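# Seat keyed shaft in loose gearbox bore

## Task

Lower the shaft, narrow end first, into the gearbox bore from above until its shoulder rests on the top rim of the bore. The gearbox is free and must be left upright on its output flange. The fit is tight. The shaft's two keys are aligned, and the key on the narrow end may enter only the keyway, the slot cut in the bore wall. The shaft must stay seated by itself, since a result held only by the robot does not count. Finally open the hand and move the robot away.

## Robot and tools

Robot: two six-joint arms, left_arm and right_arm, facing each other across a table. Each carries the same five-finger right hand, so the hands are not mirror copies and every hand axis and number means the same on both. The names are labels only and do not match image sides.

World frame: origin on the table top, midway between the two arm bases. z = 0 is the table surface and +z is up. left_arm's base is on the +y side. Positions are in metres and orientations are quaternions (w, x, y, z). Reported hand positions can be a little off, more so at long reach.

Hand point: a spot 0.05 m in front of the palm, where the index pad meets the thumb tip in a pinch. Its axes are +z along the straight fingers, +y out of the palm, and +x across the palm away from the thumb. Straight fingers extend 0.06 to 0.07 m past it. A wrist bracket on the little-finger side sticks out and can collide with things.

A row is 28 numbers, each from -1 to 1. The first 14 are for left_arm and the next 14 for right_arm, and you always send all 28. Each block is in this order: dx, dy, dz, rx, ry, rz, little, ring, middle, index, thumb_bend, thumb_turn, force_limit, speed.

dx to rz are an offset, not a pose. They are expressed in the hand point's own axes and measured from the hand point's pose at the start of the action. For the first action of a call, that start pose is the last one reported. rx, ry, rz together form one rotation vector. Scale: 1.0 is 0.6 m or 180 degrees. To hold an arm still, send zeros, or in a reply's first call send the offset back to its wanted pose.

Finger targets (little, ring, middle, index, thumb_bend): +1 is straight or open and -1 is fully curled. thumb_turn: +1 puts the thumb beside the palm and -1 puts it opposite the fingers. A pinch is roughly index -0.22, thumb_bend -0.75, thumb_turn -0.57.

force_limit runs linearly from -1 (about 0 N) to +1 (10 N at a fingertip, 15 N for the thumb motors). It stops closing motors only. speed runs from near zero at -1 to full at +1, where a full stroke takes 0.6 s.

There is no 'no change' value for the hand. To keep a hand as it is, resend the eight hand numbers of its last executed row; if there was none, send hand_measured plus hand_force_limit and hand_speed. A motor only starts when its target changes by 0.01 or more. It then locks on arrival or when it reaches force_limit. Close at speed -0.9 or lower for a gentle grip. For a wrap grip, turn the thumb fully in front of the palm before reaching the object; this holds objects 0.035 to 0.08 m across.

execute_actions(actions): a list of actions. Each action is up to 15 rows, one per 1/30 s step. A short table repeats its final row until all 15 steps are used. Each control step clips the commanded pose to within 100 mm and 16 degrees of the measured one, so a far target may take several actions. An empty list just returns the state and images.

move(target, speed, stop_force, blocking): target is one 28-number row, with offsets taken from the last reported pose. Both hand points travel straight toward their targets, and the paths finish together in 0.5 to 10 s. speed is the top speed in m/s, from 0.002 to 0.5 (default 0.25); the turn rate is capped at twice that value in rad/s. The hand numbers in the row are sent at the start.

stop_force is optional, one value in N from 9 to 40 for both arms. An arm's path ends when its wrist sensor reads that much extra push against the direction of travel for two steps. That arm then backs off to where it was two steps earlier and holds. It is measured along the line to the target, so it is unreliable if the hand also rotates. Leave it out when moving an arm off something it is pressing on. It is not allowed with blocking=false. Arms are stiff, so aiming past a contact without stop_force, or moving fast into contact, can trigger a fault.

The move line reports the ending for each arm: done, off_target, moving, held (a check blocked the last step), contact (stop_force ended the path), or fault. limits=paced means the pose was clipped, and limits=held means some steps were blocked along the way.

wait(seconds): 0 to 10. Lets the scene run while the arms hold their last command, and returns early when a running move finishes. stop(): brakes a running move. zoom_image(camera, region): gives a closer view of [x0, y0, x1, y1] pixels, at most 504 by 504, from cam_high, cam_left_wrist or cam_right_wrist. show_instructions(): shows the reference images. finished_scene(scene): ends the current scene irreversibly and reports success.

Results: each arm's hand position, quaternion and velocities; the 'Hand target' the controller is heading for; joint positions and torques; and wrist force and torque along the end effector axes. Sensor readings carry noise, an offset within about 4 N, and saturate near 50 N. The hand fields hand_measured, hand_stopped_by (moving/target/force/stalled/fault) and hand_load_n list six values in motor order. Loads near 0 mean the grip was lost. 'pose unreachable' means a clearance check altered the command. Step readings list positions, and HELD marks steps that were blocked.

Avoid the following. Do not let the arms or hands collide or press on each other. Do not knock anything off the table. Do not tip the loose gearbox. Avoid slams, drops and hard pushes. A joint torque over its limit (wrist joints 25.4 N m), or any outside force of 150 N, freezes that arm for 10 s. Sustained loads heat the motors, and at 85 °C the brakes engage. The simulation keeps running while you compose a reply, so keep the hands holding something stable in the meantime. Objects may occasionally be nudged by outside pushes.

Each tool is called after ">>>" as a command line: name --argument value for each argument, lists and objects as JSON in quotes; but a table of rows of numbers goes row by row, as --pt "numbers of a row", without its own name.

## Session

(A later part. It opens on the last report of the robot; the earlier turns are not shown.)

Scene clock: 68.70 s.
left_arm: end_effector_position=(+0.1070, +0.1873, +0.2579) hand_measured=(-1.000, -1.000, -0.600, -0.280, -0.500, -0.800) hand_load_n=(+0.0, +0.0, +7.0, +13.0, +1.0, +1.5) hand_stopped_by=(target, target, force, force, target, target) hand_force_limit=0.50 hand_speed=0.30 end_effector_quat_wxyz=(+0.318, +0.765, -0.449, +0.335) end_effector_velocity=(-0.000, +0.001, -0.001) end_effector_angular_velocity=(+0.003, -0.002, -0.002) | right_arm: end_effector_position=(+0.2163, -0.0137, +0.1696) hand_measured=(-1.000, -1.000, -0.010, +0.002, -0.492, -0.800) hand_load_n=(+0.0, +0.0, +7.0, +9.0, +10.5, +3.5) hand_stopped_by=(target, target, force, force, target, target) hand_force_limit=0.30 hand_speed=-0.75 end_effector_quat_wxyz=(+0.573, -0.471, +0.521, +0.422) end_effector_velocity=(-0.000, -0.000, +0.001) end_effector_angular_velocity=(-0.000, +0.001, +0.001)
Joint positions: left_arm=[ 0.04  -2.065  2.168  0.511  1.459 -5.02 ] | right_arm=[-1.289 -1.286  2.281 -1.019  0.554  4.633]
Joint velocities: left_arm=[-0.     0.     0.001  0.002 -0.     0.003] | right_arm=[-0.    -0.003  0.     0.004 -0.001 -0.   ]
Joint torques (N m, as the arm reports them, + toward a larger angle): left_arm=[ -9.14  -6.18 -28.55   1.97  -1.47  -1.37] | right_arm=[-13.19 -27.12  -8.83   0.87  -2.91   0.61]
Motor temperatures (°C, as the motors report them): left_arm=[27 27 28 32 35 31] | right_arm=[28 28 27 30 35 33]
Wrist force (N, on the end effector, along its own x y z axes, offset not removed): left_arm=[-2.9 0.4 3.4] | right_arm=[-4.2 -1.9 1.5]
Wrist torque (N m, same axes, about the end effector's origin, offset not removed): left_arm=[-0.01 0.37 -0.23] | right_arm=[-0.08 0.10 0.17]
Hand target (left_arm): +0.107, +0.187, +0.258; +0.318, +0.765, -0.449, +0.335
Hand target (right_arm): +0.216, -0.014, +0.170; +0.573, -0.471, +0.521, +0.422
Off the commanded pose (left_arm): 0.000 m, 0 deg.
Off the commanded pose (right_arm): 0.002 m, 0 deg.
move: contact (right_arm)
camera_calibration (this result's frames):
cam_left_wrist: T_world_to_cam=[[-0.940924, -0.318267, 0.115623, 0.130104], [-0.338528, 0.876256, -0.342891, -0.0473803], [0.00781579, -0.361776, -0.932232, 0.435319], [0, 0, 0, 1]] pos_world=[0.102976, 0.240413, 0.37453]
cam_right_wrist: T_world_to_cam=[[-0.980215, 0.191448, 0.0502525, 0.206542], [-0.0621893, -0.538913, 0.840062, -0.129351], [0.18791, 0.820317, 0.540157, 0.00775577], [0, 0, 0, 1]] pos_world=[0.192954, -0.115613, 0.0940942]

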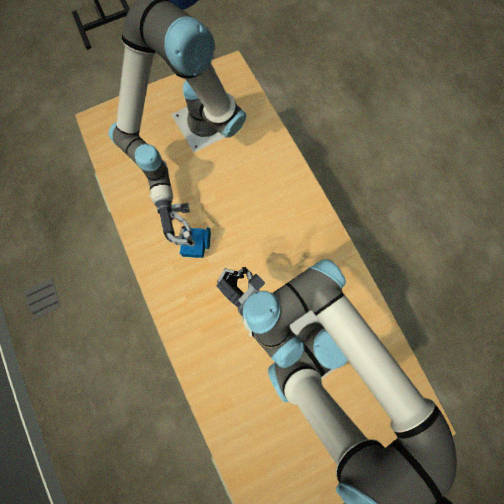

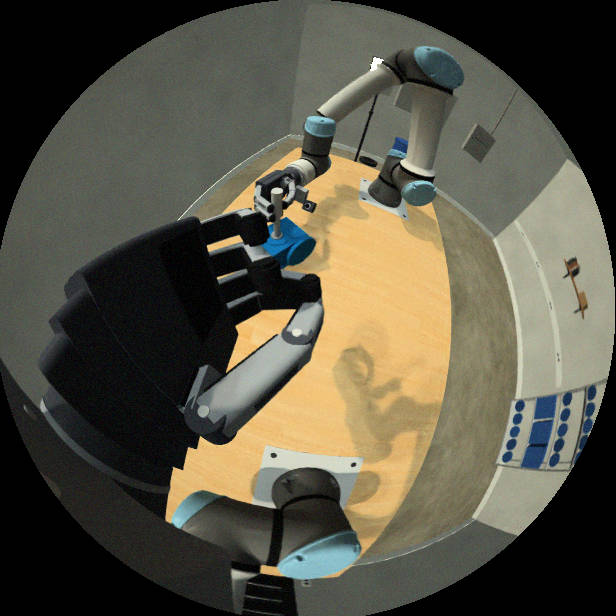

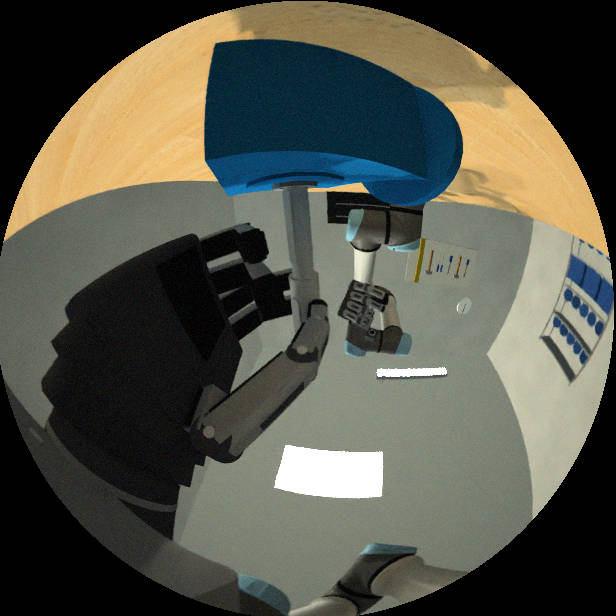

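>>> move --target '[0,0,0,0,0,0,-1,-1,-1,-1,-0.5,-0.8,0.5,0.3,-0.001,-0.0008,0.0017,-0.044,-0.0044,0,-1,-1,-0.4,-0.4,-0.5,-0.8,0.3,-0.75]' --speed 0.03

>>> move --target '[0,0,0,0,0,0,-1,-1,-1,-1,-0.5,-0.8,0.5,0.3,0.006,0.0006,0,0,0,0,-1,-1,-0.4,-0.4,-0.5,-0.8,0.3,-0.75]' --speed 0.003 --stop_force 9

>>> zoom_image --camera "cam_right_wrist" --region '[250,140,330,220]'

>>> zoom_image --camera "cam_left_wrist" --region '[240,180,310,250]'

Scene clock: 72.53 s.
left_arm: end_effector_position=(+0.1070, +0.1873, +0.2579) hand_measured=(-1.000, -1.000, -0.600, -0.280, -0.500, -0.800) hand_load_n=(+0.0, +0.0, +7.0, +13.0, +1.0, +1.5) hand_stopped_by=(target, target, force, force, target, target) hand_force_limit=0.50 hand_speed=0.30 end_effector_quat_wxyz=(+0.318, +0.765, -0.449, +0.335) end_effector_velocity=(+0.000, +0.000, -0.001) end_effector_angular_velocity=(+0.002, +0.000, +0.001) | right_arm: end_effector_position=(+0.2169, -0.0128, +0.1702) hand_measured=(-1.000, -1.000, -0.010, +0.002, -0.492, -0.800) hand_load_n=(+0.0, +0.0, +5.5, +7.5, +12.0, +0.5) hand_stopped_by=(target, target, force, force, target, target) hand_force_limit=0.30 hand_speed=-0.75 end_effector_quat_wxyz=(+0.543, -0.506, +0.487, +0.460) end_effector_velocity=(-0.000, +0.000, +0.000) end_effector_angular_velocity=(-0.001, +0.001, +0.009)
Joint positions: left_arm=[ 0.04  -2.065  2.168  0.511  1.459 -5.02 ] | right_arm=[-1.31  -1.235  2.196 -0.993  0.395  4.641]
Joint velocities: left_arm=[0.001 0.001 0.001 0.001 0.    0.   ] | right_arm=[-0.     0.003 -0.006  0.004 -0.01   0.   ]
Joint torques (N m, as the arm reports them, + toward a larger angle): left_arm=[ -9.23  -6.49 -28.57   1.9   -1.52  -1.35] | right_arm=[-12.98 -18.05 -23.66   0.68  -3.11   2.09]
Motor temperatures (°C, as the motors report them): left_arm=[27 27 28 32 35 31] | right_arm=[28 28 27 30 35 33]
Wrist force (N, on the end effector, along its own x y z axes, offset not removed): left_arm=[-5.3 2.1 2.6] | right_arm=[0.0 -3.6 2.9]
Wrist torque (N m, same axes, about the end effector's origin, offset not removed): left_arm=[0.30 0.62 -0.12] | right_arm=[-0.66 0.49 -0.13]
Hand target (left_arm): +0.107, +0.187, +0.258; +0.318, +0.765, -0.449, +0.335
Hand target (right_arm): +0.217, -0.013, +0.170; +0.542, -0.507, +0.487, +0.460
Off the commanded pose (left_arm): 0.000 m, 0 deg.
Off the commanded pose (right_arm): 0.000 m, 0 deg.
move: done
camera_calibration (this result's frames):
cam_left_wrist: T_world_to_cam=[[-0.940924, -0.318267, 0.115623, 0.130104], [-0.338528, 0.876256, -0.342891, -0.0473805], [0.00781567, -0.361775, -0.932233, 0.435319], [0, 0, 0, 1]] pos_world=[0.102976, 0.240413, 0.374529]
cam_right_wrist: T_world_to_cam=[[-0.997335, 0.0544789, 0.0485347, 0.209187], [0.0112807, -0.542066, 0.84026, -0.145429], [0.0720855, 0.838568, 0.540006, 0.0319257], [0, 0, 0, 1]] pos_world=[0.207969, -0.117, 0.0948049]

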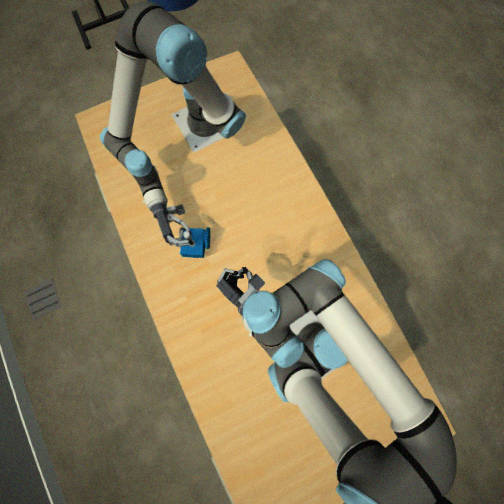

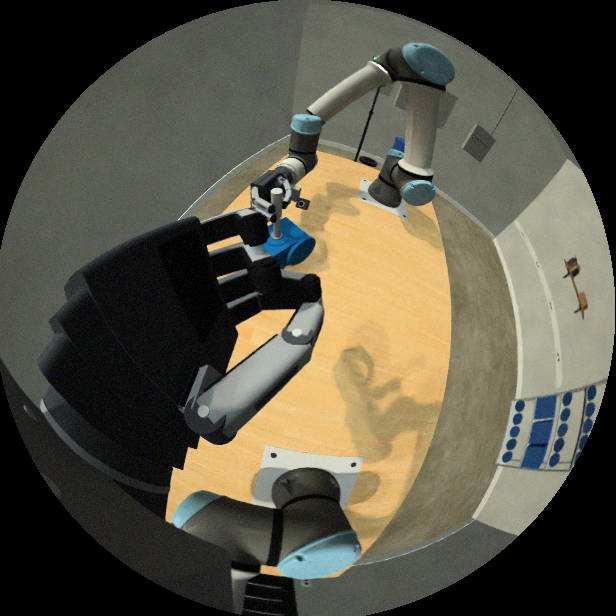

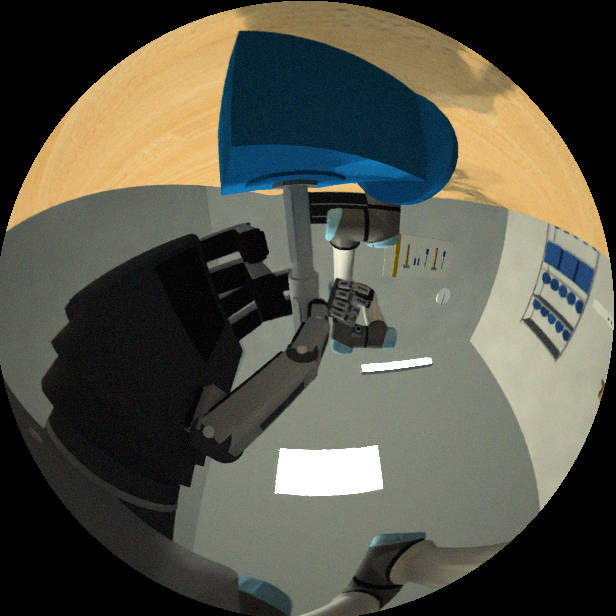

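Scene clock: 73.10 s.
left_arm: end_effector_position=(+0.1070, +0.1873, +0.2579) hand_measured=(-1.000, -1.000, -0.600, -0.280, -0.500, -0.800) hand_load_n=(+0.0, +0.0, +7.0, +13.0, +1.0, +1.5) hand_stopped_by=(target, target, force, force, target, target) hand_force_limit=0.50 hand_speed=0.30 end_effector_quat_wxyz=(+0.318, +0.765, -0.449, +0.335) end_effector_velocity=(-0.000, +0.000, -0.002) end_effector_angular_velocity=(+0.005, +0.001, -0.000) | right_arm: end_effector_position=(+0.2169, -0.0128, +0.1696) hand_measured=(-1.000, -1.000, -0.010, +0.002, -0.492, -0.800) hand_load_n=(+0.0, +0.0, +5.5, +8.5, +10.5, +2.5) hand_stopped_by=(target, target, force, force, target, target) hand_force_limit=0.30 hand_speed=-0.75 end_effector_quat_wxyz=(+0.543, -0.506, +0.487, +0.460) end_effector_velocity=(+0.000, +0.000, +0.001) end_effector_angular_velocity=(+0.000, -0.001, -0.001)
Joint positions: left_arm=[ 0.04  -2.065  2.168  0.511  1.459 -5.02 ] | right_arm=[-1.31  -1.233  2.196 -0.995  0.395  4.641]
Joint velocities: left_arm=[0.    0.003 0.001 0.001 0.    0.   ] | right_arm=[-0.    -0.003 -0.001  0.002  0.001 -0.   ]
Joint torques (N m, as the arm reports them, + toward a larger angle): left_arm=[ -9.78  -5.52 -28.51   2.09  -1.57  -1.33] | right_arm=[-11.44 -30.54 -18.45   1.08   0.04   0.91]
Motor temperatures (°C, as the motors report them): left_arm=[27 27 28 32 35 31] | right_arm=[28 28 27 30 35 33]
Wrist force (N, on the end effector, along its own x y z axes, offset not removed): left_arm=[-3.8 -0.9 -0.1] | right_arm=[-5.0 -2.6 0.8]
Wrist torque (N m, same axes, about the end effector's origin, offset not removed): left_arm=[-0.14 0.59 -0.23] | right_arm=[-0.38 -0.01 -0.02]
Hand target (left_arm): +0.107, +0.187, +0.258; +0.318, +0.765, -0.449, +0.335
Hand target (right_arm): +0.217, -0.013, +0.170; +0.543, -0.506, +0.487, +0.460
Off the commanded pose (left_arm): 0.000 m, 0 deg.
Off the commanded pose (right_arm): 0.003 m, 0 deg.
move: contact (right_arm)
camera_calibration (this result's frames):
cam_left_wrist: T_world_to_cam=[[-0.940924, -0.318267, 0.115623, 0.130104], [-0.338528, 0.876256, -0.342891, -0.0473803], [0.00781575, -0.361776, -0.932232, 0.435319], [0, 0, 0, 1]] pos_world=[0.102976, 0.240413, 0.37453]
cam_right_wrist: T_world_to_cam=[[-0.997334, 0.0544409, 0.0485867, 0.209229], [0.0113465, -0.54205, 0.84027, -0.1449], [0.0720815, 0.838581, 0.539987, 0.032278], [0, 0, 0, 1]] pos_world=[0.207988, -0.117002, 0.0941601]

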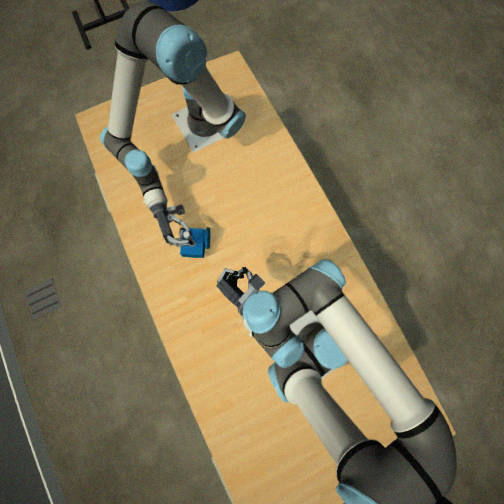

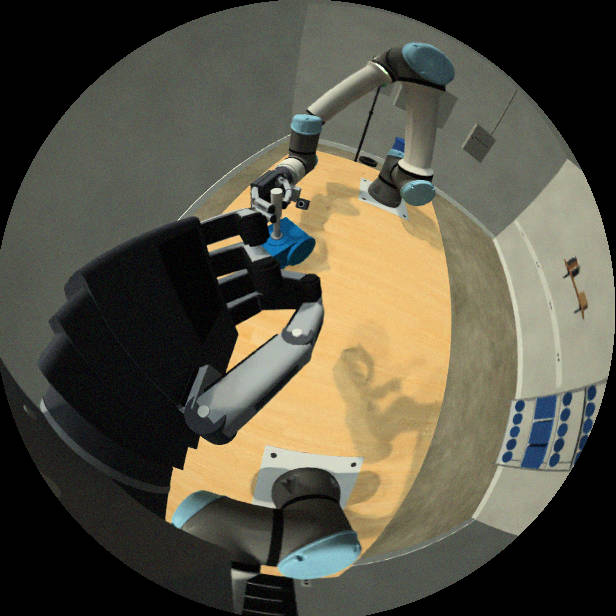

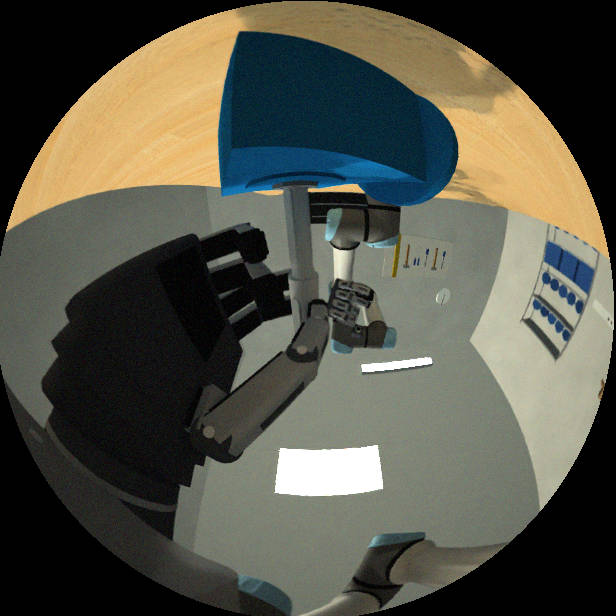

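Region (250, 140, 330, 220) of cam_right_wrist's 616x616 image, scaled by 6.300, with more detail than that image has.

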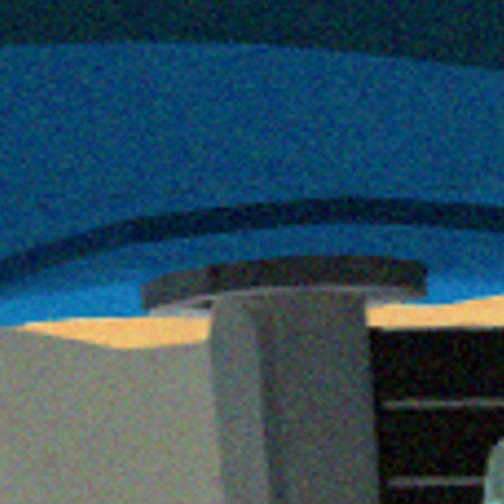

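Region (240, 180, 310, 250) of cam_left_wrist's 616x616 image, scaled by 7.200, with more detail than that image has.

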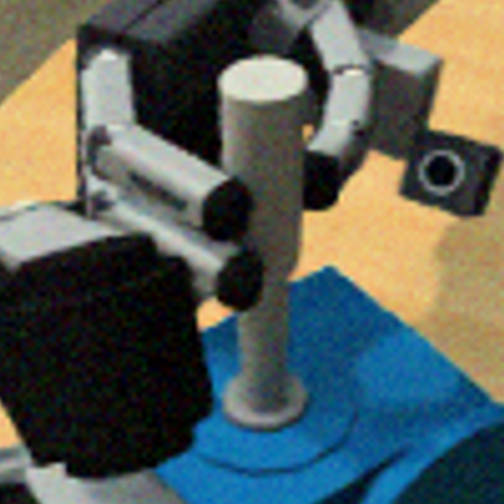

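>>> move --target '[0,0,0,0,0,0,-1,-1,-1,-1,-0.5,-0.8,0.5,0.3,-0.0005,0.002,0,0,0,0,-1,-1,-0.4,-0.4,-0.5,-0.8,0.3,-0.75]' --speed 0.004

>>> move --target '[0,0,0,0,0,0,-1,-1,-1,-1,-0.5,-0.8,0.5,0.3,0,0,-0.003,0,0,0,-1,-1,0.25,0.25,-0.5,-0.8,0.3,-0.7]' --speed 0.002

>>> zoom_image --camera "cam_left_wrist" --region '[240,180,310,250]'

>>> zoom_image --camera "cam_right_wrist" --region '[230,150,390,330]'

Scene clock: 74.10 s.
left_arm: end_effector_position=(+0.1070, +0.1873, +0.2579) hand_measured=(-1.000, -1.000, -0.600, -0.280, -0.500, -0.800) hand_load_n=(+0.0, +0.0, +7.0, +13.0, +1.0, +1.5) hand_stopped_by=(target, target, force, force, target, target) hand_force_limit=0.50 hand_speed=0.30 end_effector_quat_wxyz=(+0.318, +0.765, -0.449, +0.335) end_effector_velocity=(-0.000, -0.000, +0.000) end_effector_angular_velocity=(-0.002, -0.000, -0.000) | right_arm: end_effector_position=(+0.2157, -0.0127, +0.1698) hand_measured=(-1.000, -1.000, -0.010, +0.002, -0.492, -0.800) hand_load_n=(+0.0, +0.0, +7.0, +8.5, +9.5, +1.5) hand_stopped_by=(target, target, force, force, target, target) hand_force_limit=0.30 hand_speed=-0.75 end_effector_quat_wxyz=(+0.543, -0.506, +0.487, +0.460) end_effector_velocity=(-0.000, +0.000, +0.000) end_effector_angular_velocity=(-0.000, +0.001, +0.000)
Joint positions: left_arm=[ 0.04  -2.065  2.168  0.511  1.459 -5.02 ] | right_arm=[-1.309 -1.235  2.198 -0.995  0.396  4.641]
Joint velocities: left_arm=[-0.001 -0.    -0.    -0.001 -0.    -0.   ] | right_arm=[ 0.001 -0.001  0.     0.001  0.     0.   ]
Joint torques (N m, as the arm reports them, + toward a larger angle): left_arm=[ -9.32  -6.15 -29.04   2.    -1.54  -1.28] | right_arm=[ 13.95 -30.53  -0.71  -1.68   2.34  -1.88]
Motor temperatures (°C, as the motors report them): left_arm=[27 27 28 32 35 31] | right_arm=[28 28 27 30 35 33]
Wrist force (N, on the end effector, along its own x y z axes, offset not removed): left_arm=[-3.6 0.5 5.1] | right_arm=[-2.6 -6.9 -1.6]
Wrist torque (N m, same axes, about the end effector's origin, offset not removed): left_arm=[-0.22 0.14 -0.24] | right_arm=[-0.49 0.25 -0.02]
Hand target (left_arm): +0.107, +0.187, +0.258; +0.318, +0.765, -0.449, +0.335
Hand target (right_arm): +0.216, -0.013, +0.170; +0.543, -0.506, +0.487, +0.460
Off the commanded pose (left_arm): 0.000 m, 0 deg.
Off the commanded pose (right_arm): 0.000 m, 0 deg.
move: done
camera_calibration (this result's frames):
cam_left_wrist: T_world_to_cam=[[-0.940924, -0.318267, 0.115623, 0.130104], [-0.338528, 0.876256, -0.342891, -0.0473804], [0.00781581, -0.361776, -0.932232, 0.435319], [0, 0, 0, 1]] pos_world=[0.102976, 0.240413, 0.37453]
cam_right_wrist: T_world_to_cam=[[-0.997333, 0.0544941, 0.048551, 0.208064], [0.0112866, -0.542061, 0.840263, -0.144996], [0.0721071, 0.83857, 0.54, 0.0321999], [0, 0, 0, 1]] pos_world=[0.206824, -0.116937, 0.0943453]

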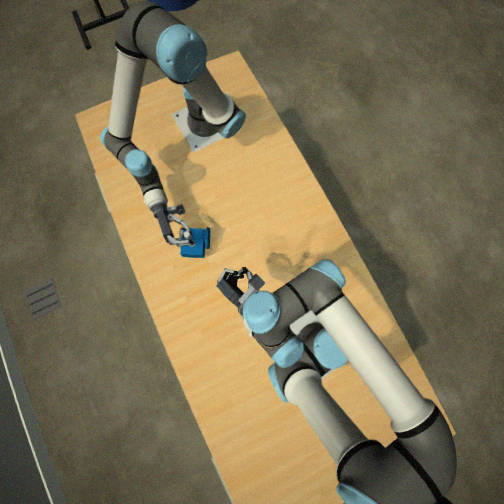

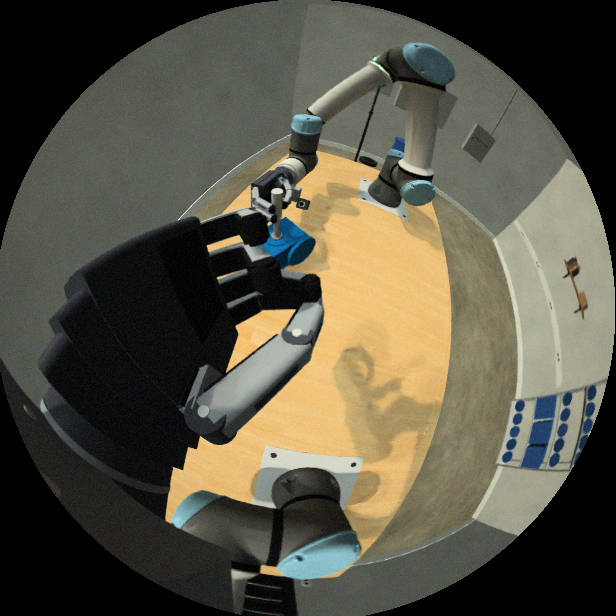

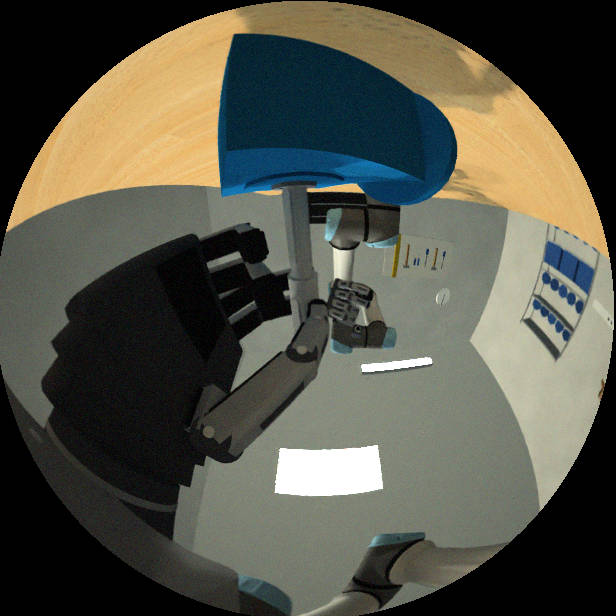

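Scene clock: 75.23 s.
left_arm: end_effector_position=(+0.1070, +0.1873, +0.2579) hand_measured=(-1.000, -1.000, -0.600, -0.280, -0.500, -0.800) hand_load_n=(+0.0, +0.0, +7.0, +13.0, +1.0, +1.5) hand_stopped_by=(target, target, force, force, target, target) hand_force_limit=0.50 hand_speed=0.30 end_effector_quat_wxyz=(+0.318, +0.765, -0.449, +0.335) end_effector_velocity=(+0.000, -0.001, +0.001) end_effector_angular_velocity=(-0.002, -0.000, +0.001) | right_arm: end_effector_position=(+0.2156, -0.0145, +0.1698) hand_measured=(-1.000, -1.000, +0.250, +0.250, -0.500, -0.800) hand_load_n=(+0.0, +0.0, +0.0, +0.0, +0.0, +0.0) hand_stopped_by=(target, target, target, target, target, target) hand_force_limit=0.30 hand_speed=-0.70 end_effector_quat_wxyz=(+0.543, -0.506, +0.487, +0.460) end_effector_velocity=(-0.001, -0.000, -0.000) end_effector_angular_velocity=(-0.000, +0.001, +0.002)
Joint positions: left_arm=[ 0.04  -2.065  2.168  0.511  1.459 -5.02 ] | right_arm=[-1.313 -1.237  2.202 -0.997  0.392  4.641]
Joint velocities: left_arm=[ 0.     0.    -0.001 -0.001 -0.    -0.   ] | right_arm=[-0.001 -0.     0.001  0.    -0.002 -0.   ]
Joint torques (N m, as the arm reports them, + toward a larger angle): left_arm=[-10.28  -6.17 -28.55   1.97  -1.58  -1.32] | right_arm=[-14.73 -31.22  -2.85  -2.08  -2.95   2.01]
Motor temperatures (°C, as the motors report them): left_arm=[27 27 28 32 35 31] | right_arm=[28 28 27 30 35 33]
Wrist force (N, on the end effector, along its own x y z axes, offset not removed): left_arm=[-2.4 -1.7 0.6] | right_arm=[-1.0 0.4 3.3]
Wrist torque (N m, same axes, about the end effector's origin, offset not removed): left_arm=[-0.29 0.13 -0.13] | right_arm=[-0.27 0.16 0.33]
Hand target (left_arm): +0.107, +0.187, +0.258; +0.318, +0.765, -0.449, +0.335
Hand target (right_arm): +0.216, -0.015, +0.170; +0.543, -0.506, +0.487, +0.460
Off the commanded pose (left_arm): 0.000 m, 0 deg.
Off the commanded pose (right_arm): 0.000 m, 0 deg.
move: done
camera_calibration (this result's frames):
cam_left_wrist: T_world_to_cam=[[-0.940924, -0.318267, 0.115623, 0.130104], [-0.338528, 0.876256, -0.342891, -0.0473804], [0.00781564, -0.361776, -0.932232, 0.435319], [0, 0, 0, 1]] pos_world=[0.102976, 0.240413, 0.37453]
cam_right_wrist: T_world_to_cam=[[-0.997333, 0.0544939, 0.0485527, 0.20805], [0.011288, -0.542063, 0.840262, -0.145941], [0.0721078, 0.838569, 0.540003, 0.0337097], [0, 0, 0, 1]] pos_world=[0.206712, -0.118714, 0.0943235]

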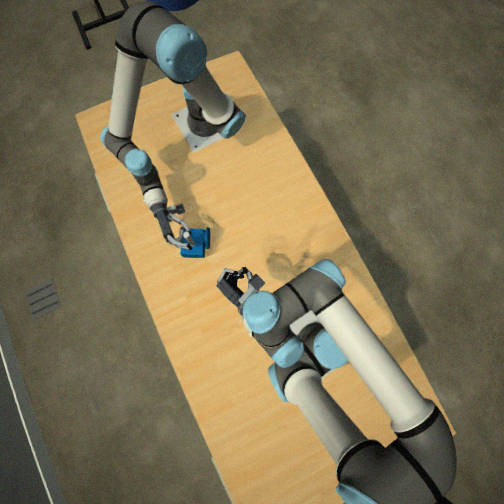

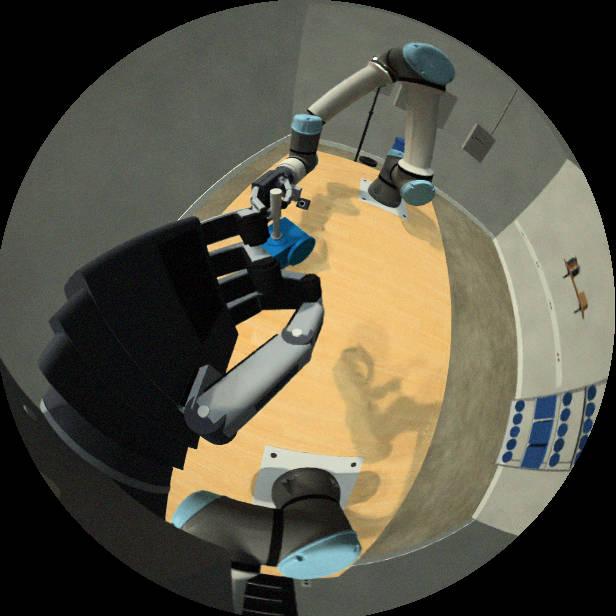

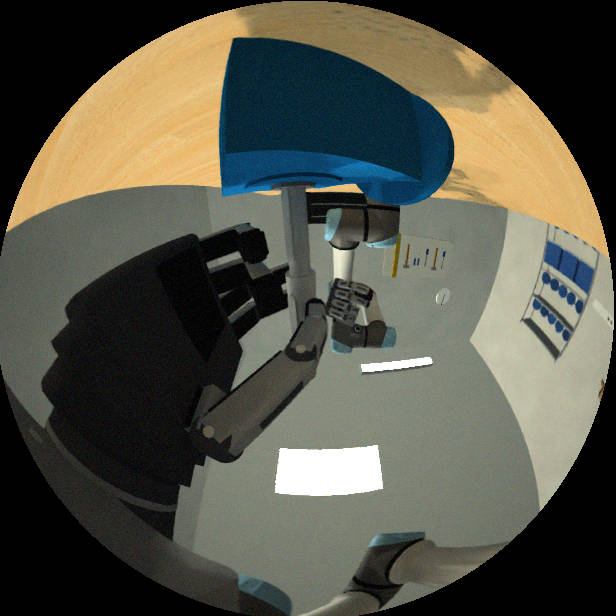

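Region (240, 180, 310, 250) of cam_left_wrist's 616x616 image, scaled by 7.200, with more detail than that image has.

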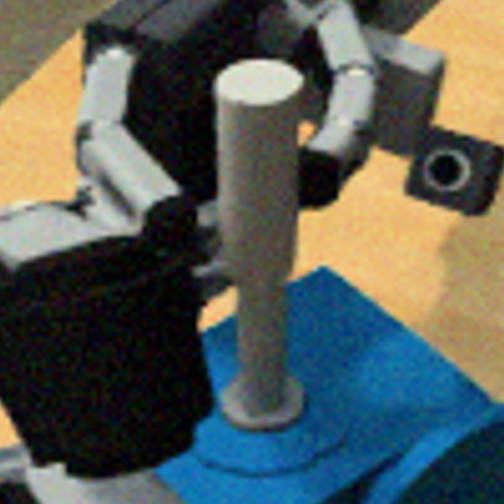

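Region (230, 150, 390, 330) of cam_right_wrist's 616x616 image, scaled by 2.800, with more detail than that image has.

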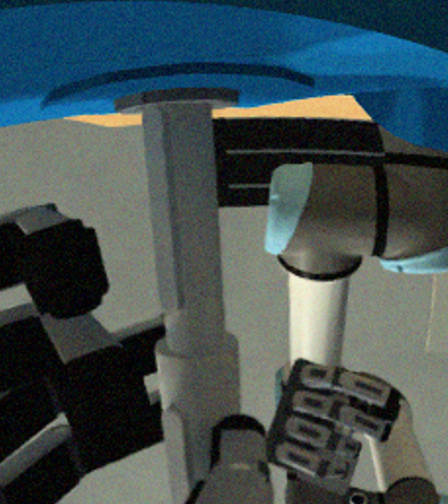

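>>> move --target '[0,0,0,0,0,0,-1,-1,-1,-1,-0.5,-0.8,0.5,0.3,-0.001,0.010,-0.003,0.139,0.0139,0,-1,-1,0.25,0.25,-0.5,-0.8,0.3,-0.7]' --speed 0.08

>>> zoom_image --camera "cam_left_wrist" --region '[240,180,310,250]'

>>> zoom_image --camera "cam_right_wrist" --region '[230,150,390,330]'

Scene clock: 78.47 s.
left_arm: end_effector_position=(+0.1070, +0.1873, +0.2579) hand_measured=(-1.000, -1.000, -0.600, -0.280, -0.500, -0.800) hand_load_n=(+0.0, +0.0, +7.0, +13.0, +1.0, +1.5) hand_stopped_by=(target, target, force, force, target, target) hand_force_limit=0.50 hand_speed=0.30 end_effector_quat_wxyz=(+0.318, +0.765, -0.449, +0.335) end_effector_velocity=(-0.000, +0.000, -0.002) end_effector_angular_velocity=(+0.004, -0.001, -0.002) | right_arm: end_effector_position=(+0.2095, -0.0158, +0.1696) hand_measured=(-1.000, -1.000, +0.250, +0.250, -0.500, -0.800) hand_load_n=(+0.0, +0.0, +0.0, +0.0, +0.0, +0.0) hand_stopped_by=(target, target, target, target, target, target) hand_force_limit=0.30 hand_speed=-0.70 end_effector_quat_wxyz=(+0.629, -0.387, +0.587, +0.333) end_effector_velocity=(-0.000, +0.000, -0.000) end_effector_angular_velocity=(-0.000, +0.001, -0.008)
Joint positions: left_arm=[ 0.04  -2.065  2.168  0.511  1.459 -5.02 ] | right_arm=[-1.161 -1.383  2.426 -1.057  0.982  4.625]
Joint velocities: left_arm=[0.    0.002 0.001 0.001 0.    0.002] | right_arm=[ 0.007 -0.001  0.002 -0.     0.014 -0.   ]
Joint torques (N m, as the arm reports them, + toward a larger angle): left_arm=[ -9.55  -5.69 -29.44   1.98  -1.58  -1.39] | right_arm=[ 12.23 -23.74  -3.04  -2.82   2.91  -1.54]
Motor temperatures (°C, as the motors report them): left_arm=[27 27 28 32 35 31] | right_arm=[28 28 27 30 35 33]
Wrist force (N, on the end effector, along its own x y z axes, offset not removed): left_arm=[-3.2 -0.7 1.9] | right_arm=[-1.0 1.4 5.4]
Wrist torque (N m, same axes, about the end effector's origin, offset not removed): left_arm=[-0.14 0.49 -0.21] | right_arm=[-0.15 0.12 0.11]
Hand target (left_arm): +0.107, +0.187, +0.258; +0.318, +0.765, -0.449, +0.335
Hand target (right_arm): +0.209, -0.016, +0.170; +0.629, -0.387, +0.587, +0.333
Off the commanded pose (left_arm): 0.000 m, 0 deg.
Off the commanded pose (right_arm): 0.000 m, 0 deg.
move: done
camera_calibration (this result's frames):
cam_left_wrist: T_world_to_cam=[[-0.940924, -0.318267, 0.115623, 0.130104], [-0.338528, 0.876256, -0.342891, -0.0473805], [0.00781569, -0.361776, -0.932232, 0.435319], [0, 0, 0, 1]] pos_world=[0.102976, 0.240413, 0.37453]
cam_right_wrist: T_world_to_cam=[[-0.879752, 0.472364, 0.0539255, 0.183099], [-0.215742, -0.497712, 0.840082, -0.0981594], [0.423664, 0.727431, 0.539772, -0.0399979], [0, 0, 0, 1]] pos_world=[0.156851, -0.106249, 0.094178]

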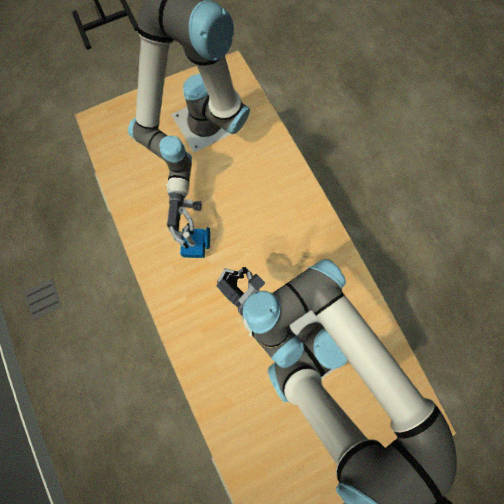

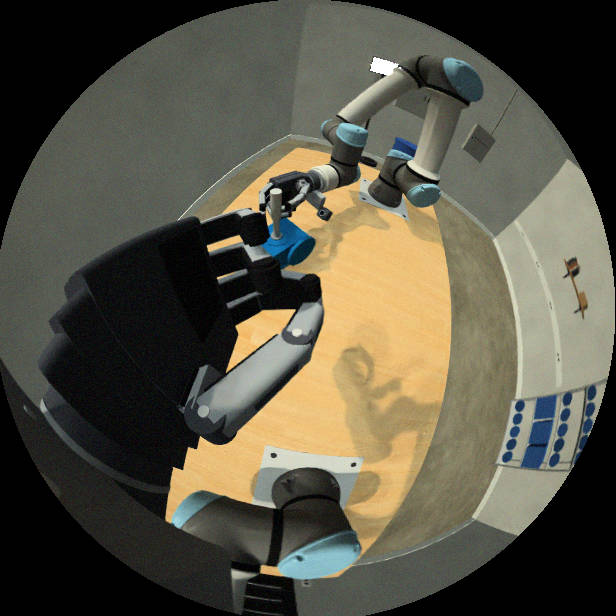

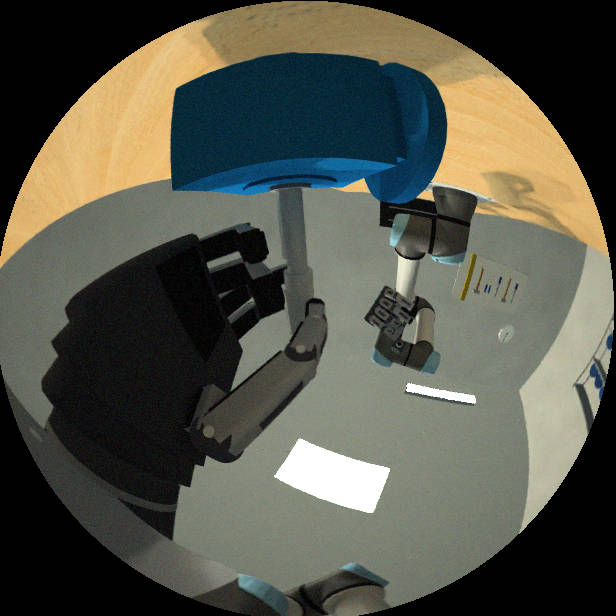

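Region (240, 180, 310, 250) of cam_left_wrist's 616x616 image, scaled by 7.200, with more detail than that image has.

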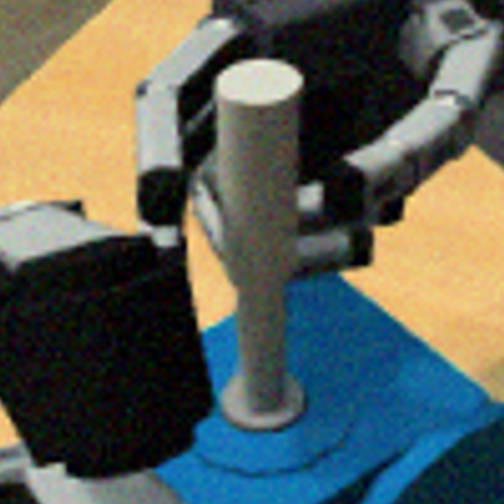

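Region (230, 150, 390, 330) of cam_right_wrist's 616x616 image, scaled by 2.800, with more detail than that image has.

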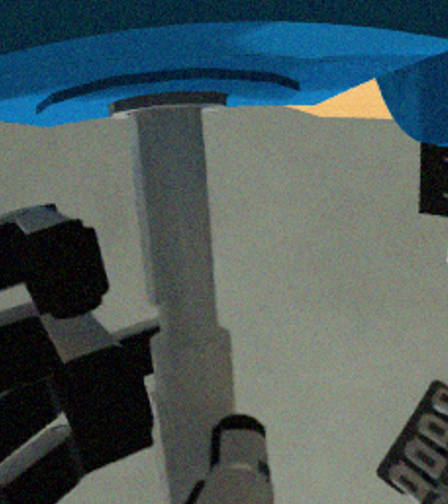

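>>> move --target '[0,0,0,0,0,0,-1,-1,-1,-1,-0.5,-0.8,0.5,0.3,0,-0.0035,0.006,0,0,0,-1,-1,0.25,0.25,-0.5,-0.8,0.3,-0.7]' --speed 0.006

>>> zoom_image --camera "cam_left_wrist" --region '[240,180,310,250]'

>>> zoom_image --camera "cam_right_wrist" --region '[230,150,390,330]'

Scene clock: 79.57 s.
left_arm: end_effector_position=(+0.1070, +0.1873, +0.2579) hand_measured=(-1.000, -1.000, -0.600, -0.280, -0.500, -0.800) hand_load_n=(+0.0, +0.0, +7.0, +13.0, +1.0, +1.5) hand_stopped_by=(target, target, force, force, target, target) hand_force_limit=0.50 hand_speed=0.30 end_effector_quat_wxyz=(+0.318, +0.765, -0.449, +0.335) end_effector_velocity=(+0.000, +0.000, +0.000) end_effector_angular_velocity=(+0.001, -0.000, -0.000) | right_arm: end_effector_position=(+0.2130, -0.0137, +0.1698) hand_measured=(-1.000, -1.000, +0.250, +0.250, -0.500, -0.800) hand_load_n=(+0.0, +0.0, +0.0, +0.0, +0.0, +0.0) hand_stopped_by=(target, target, target, target, target, target) hand_force_limit=0.30 hand_speed=-0.70 end_effector_quat_wxyz=(+0.629, -0.387, +0.587, +0.333) end_effector_velocity=(+0.000, +0.000, -0.000) end_effector_angular_velocity=(-0.000, -0.000, +0.001)
Joint positions: left_arm=[ 0.04  -2.065  2.168  0.511  1.459 -5.02 ] | right_arm=[-1.16  -1.377  2.415 -1.053  0.983  4.625]
Joint velocities: left_arm=[-0.     0.    -0.001  0.001 -0.     0.   ] | right_arm=[ 0.     0.001 -0.002  0.001 -0.001 -0.   ]
Joint torques (N m, as the arm reports them, + toward a larger angle): left_arm=[ -9.42  -5.21 -28.87   1.96  -1.61  -1.23] | right_arm=[ 12.42 -11.31 -23.77   0.07  -3.05  -1.54]
Motor temperatures (°C, as the motors report them): left_arm=[27 27 28 32 35 31] | right_arm=[28 28 27 30 35 33]
Wrist force (N, on the end effector, along its own x y z axes, offset not removed): left_arm=[-1.8 0.8 4.0] | right_arm=[0.1 -0.2 -1.2]
Wrist torque (N m, same axes, about the end effector's origin, offset not removed): left_arm=[0.02 0.07 0.01] | right_arm=[-0.14 0.18 0.07]
Hand target (left_arm): +0.107, +0.187, +0.258; +0.318, +0.765, -0.449, +0.335
Hand target (right_arm): +0.213, -0.014, +0.170; +0.629, -0.387, +0.587, +0.333
Off the commanded pose (left_arm): 0.000 m, 0 deg.
Off the commanded pose (right_arm): 0.000 m, 0 deg.
move: done
camera_calibration (this result's frames):
cam_left_wrist: T_world_to_cam=[[-0.940924, -0.318267, 0.115622, 0.130104], [-0.338528, 0.876256, -0.342891, -0.0473805], [0.0078158, -0.361775, -0.932233, 0.435319], [0, 0, 0, 1]] pos_world=[0.102976, 0.240413, 0.37453]
cam_right_wrist: T_world_to_cam=[[-0.879742, 0.472383, 0.0539258, 0.185175], [-0.215753, -0.497708, 0.840082, -0.0965526], [0.423679, 0.727421, 0.539773, -0.0431643], [0, 0, 0, 1]] pos_world=[0.160362, -0.10413, 0.0944253]

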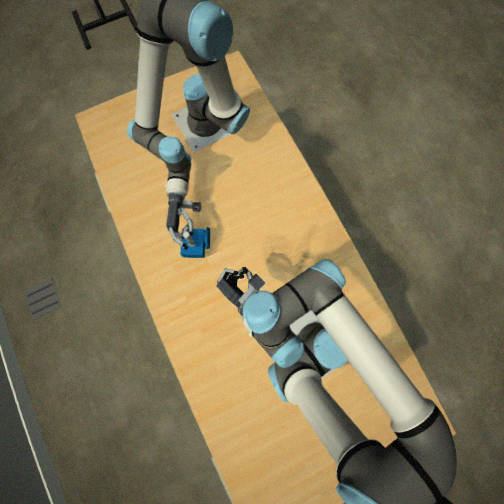

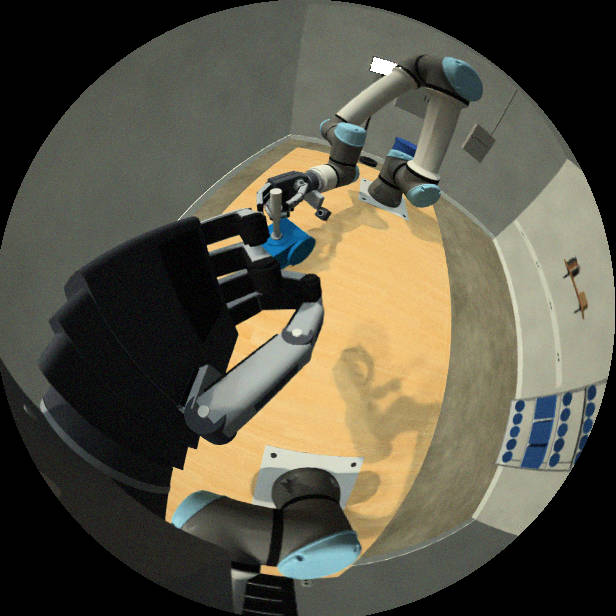

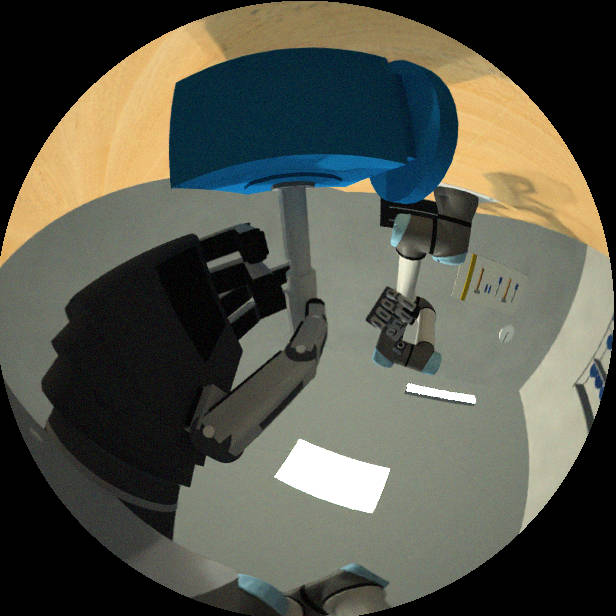

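Region (240, 180, 310, 250) of cam_left_wrist's 616x616 image, scaled by 7.200, with more detail than that image has.

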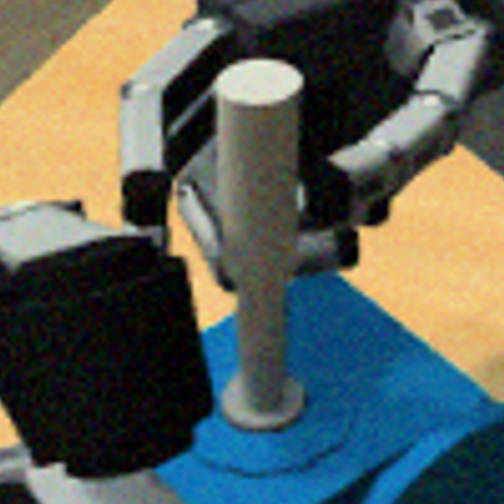

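Region (230, 150, 390, 330) of cam_right_wrist's 616x616 image, scaled by 2.800, with more detail than that image has.

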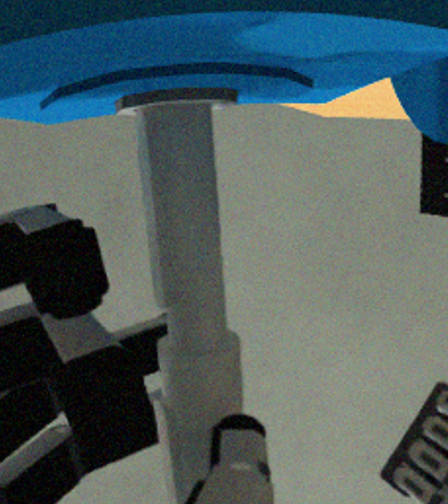

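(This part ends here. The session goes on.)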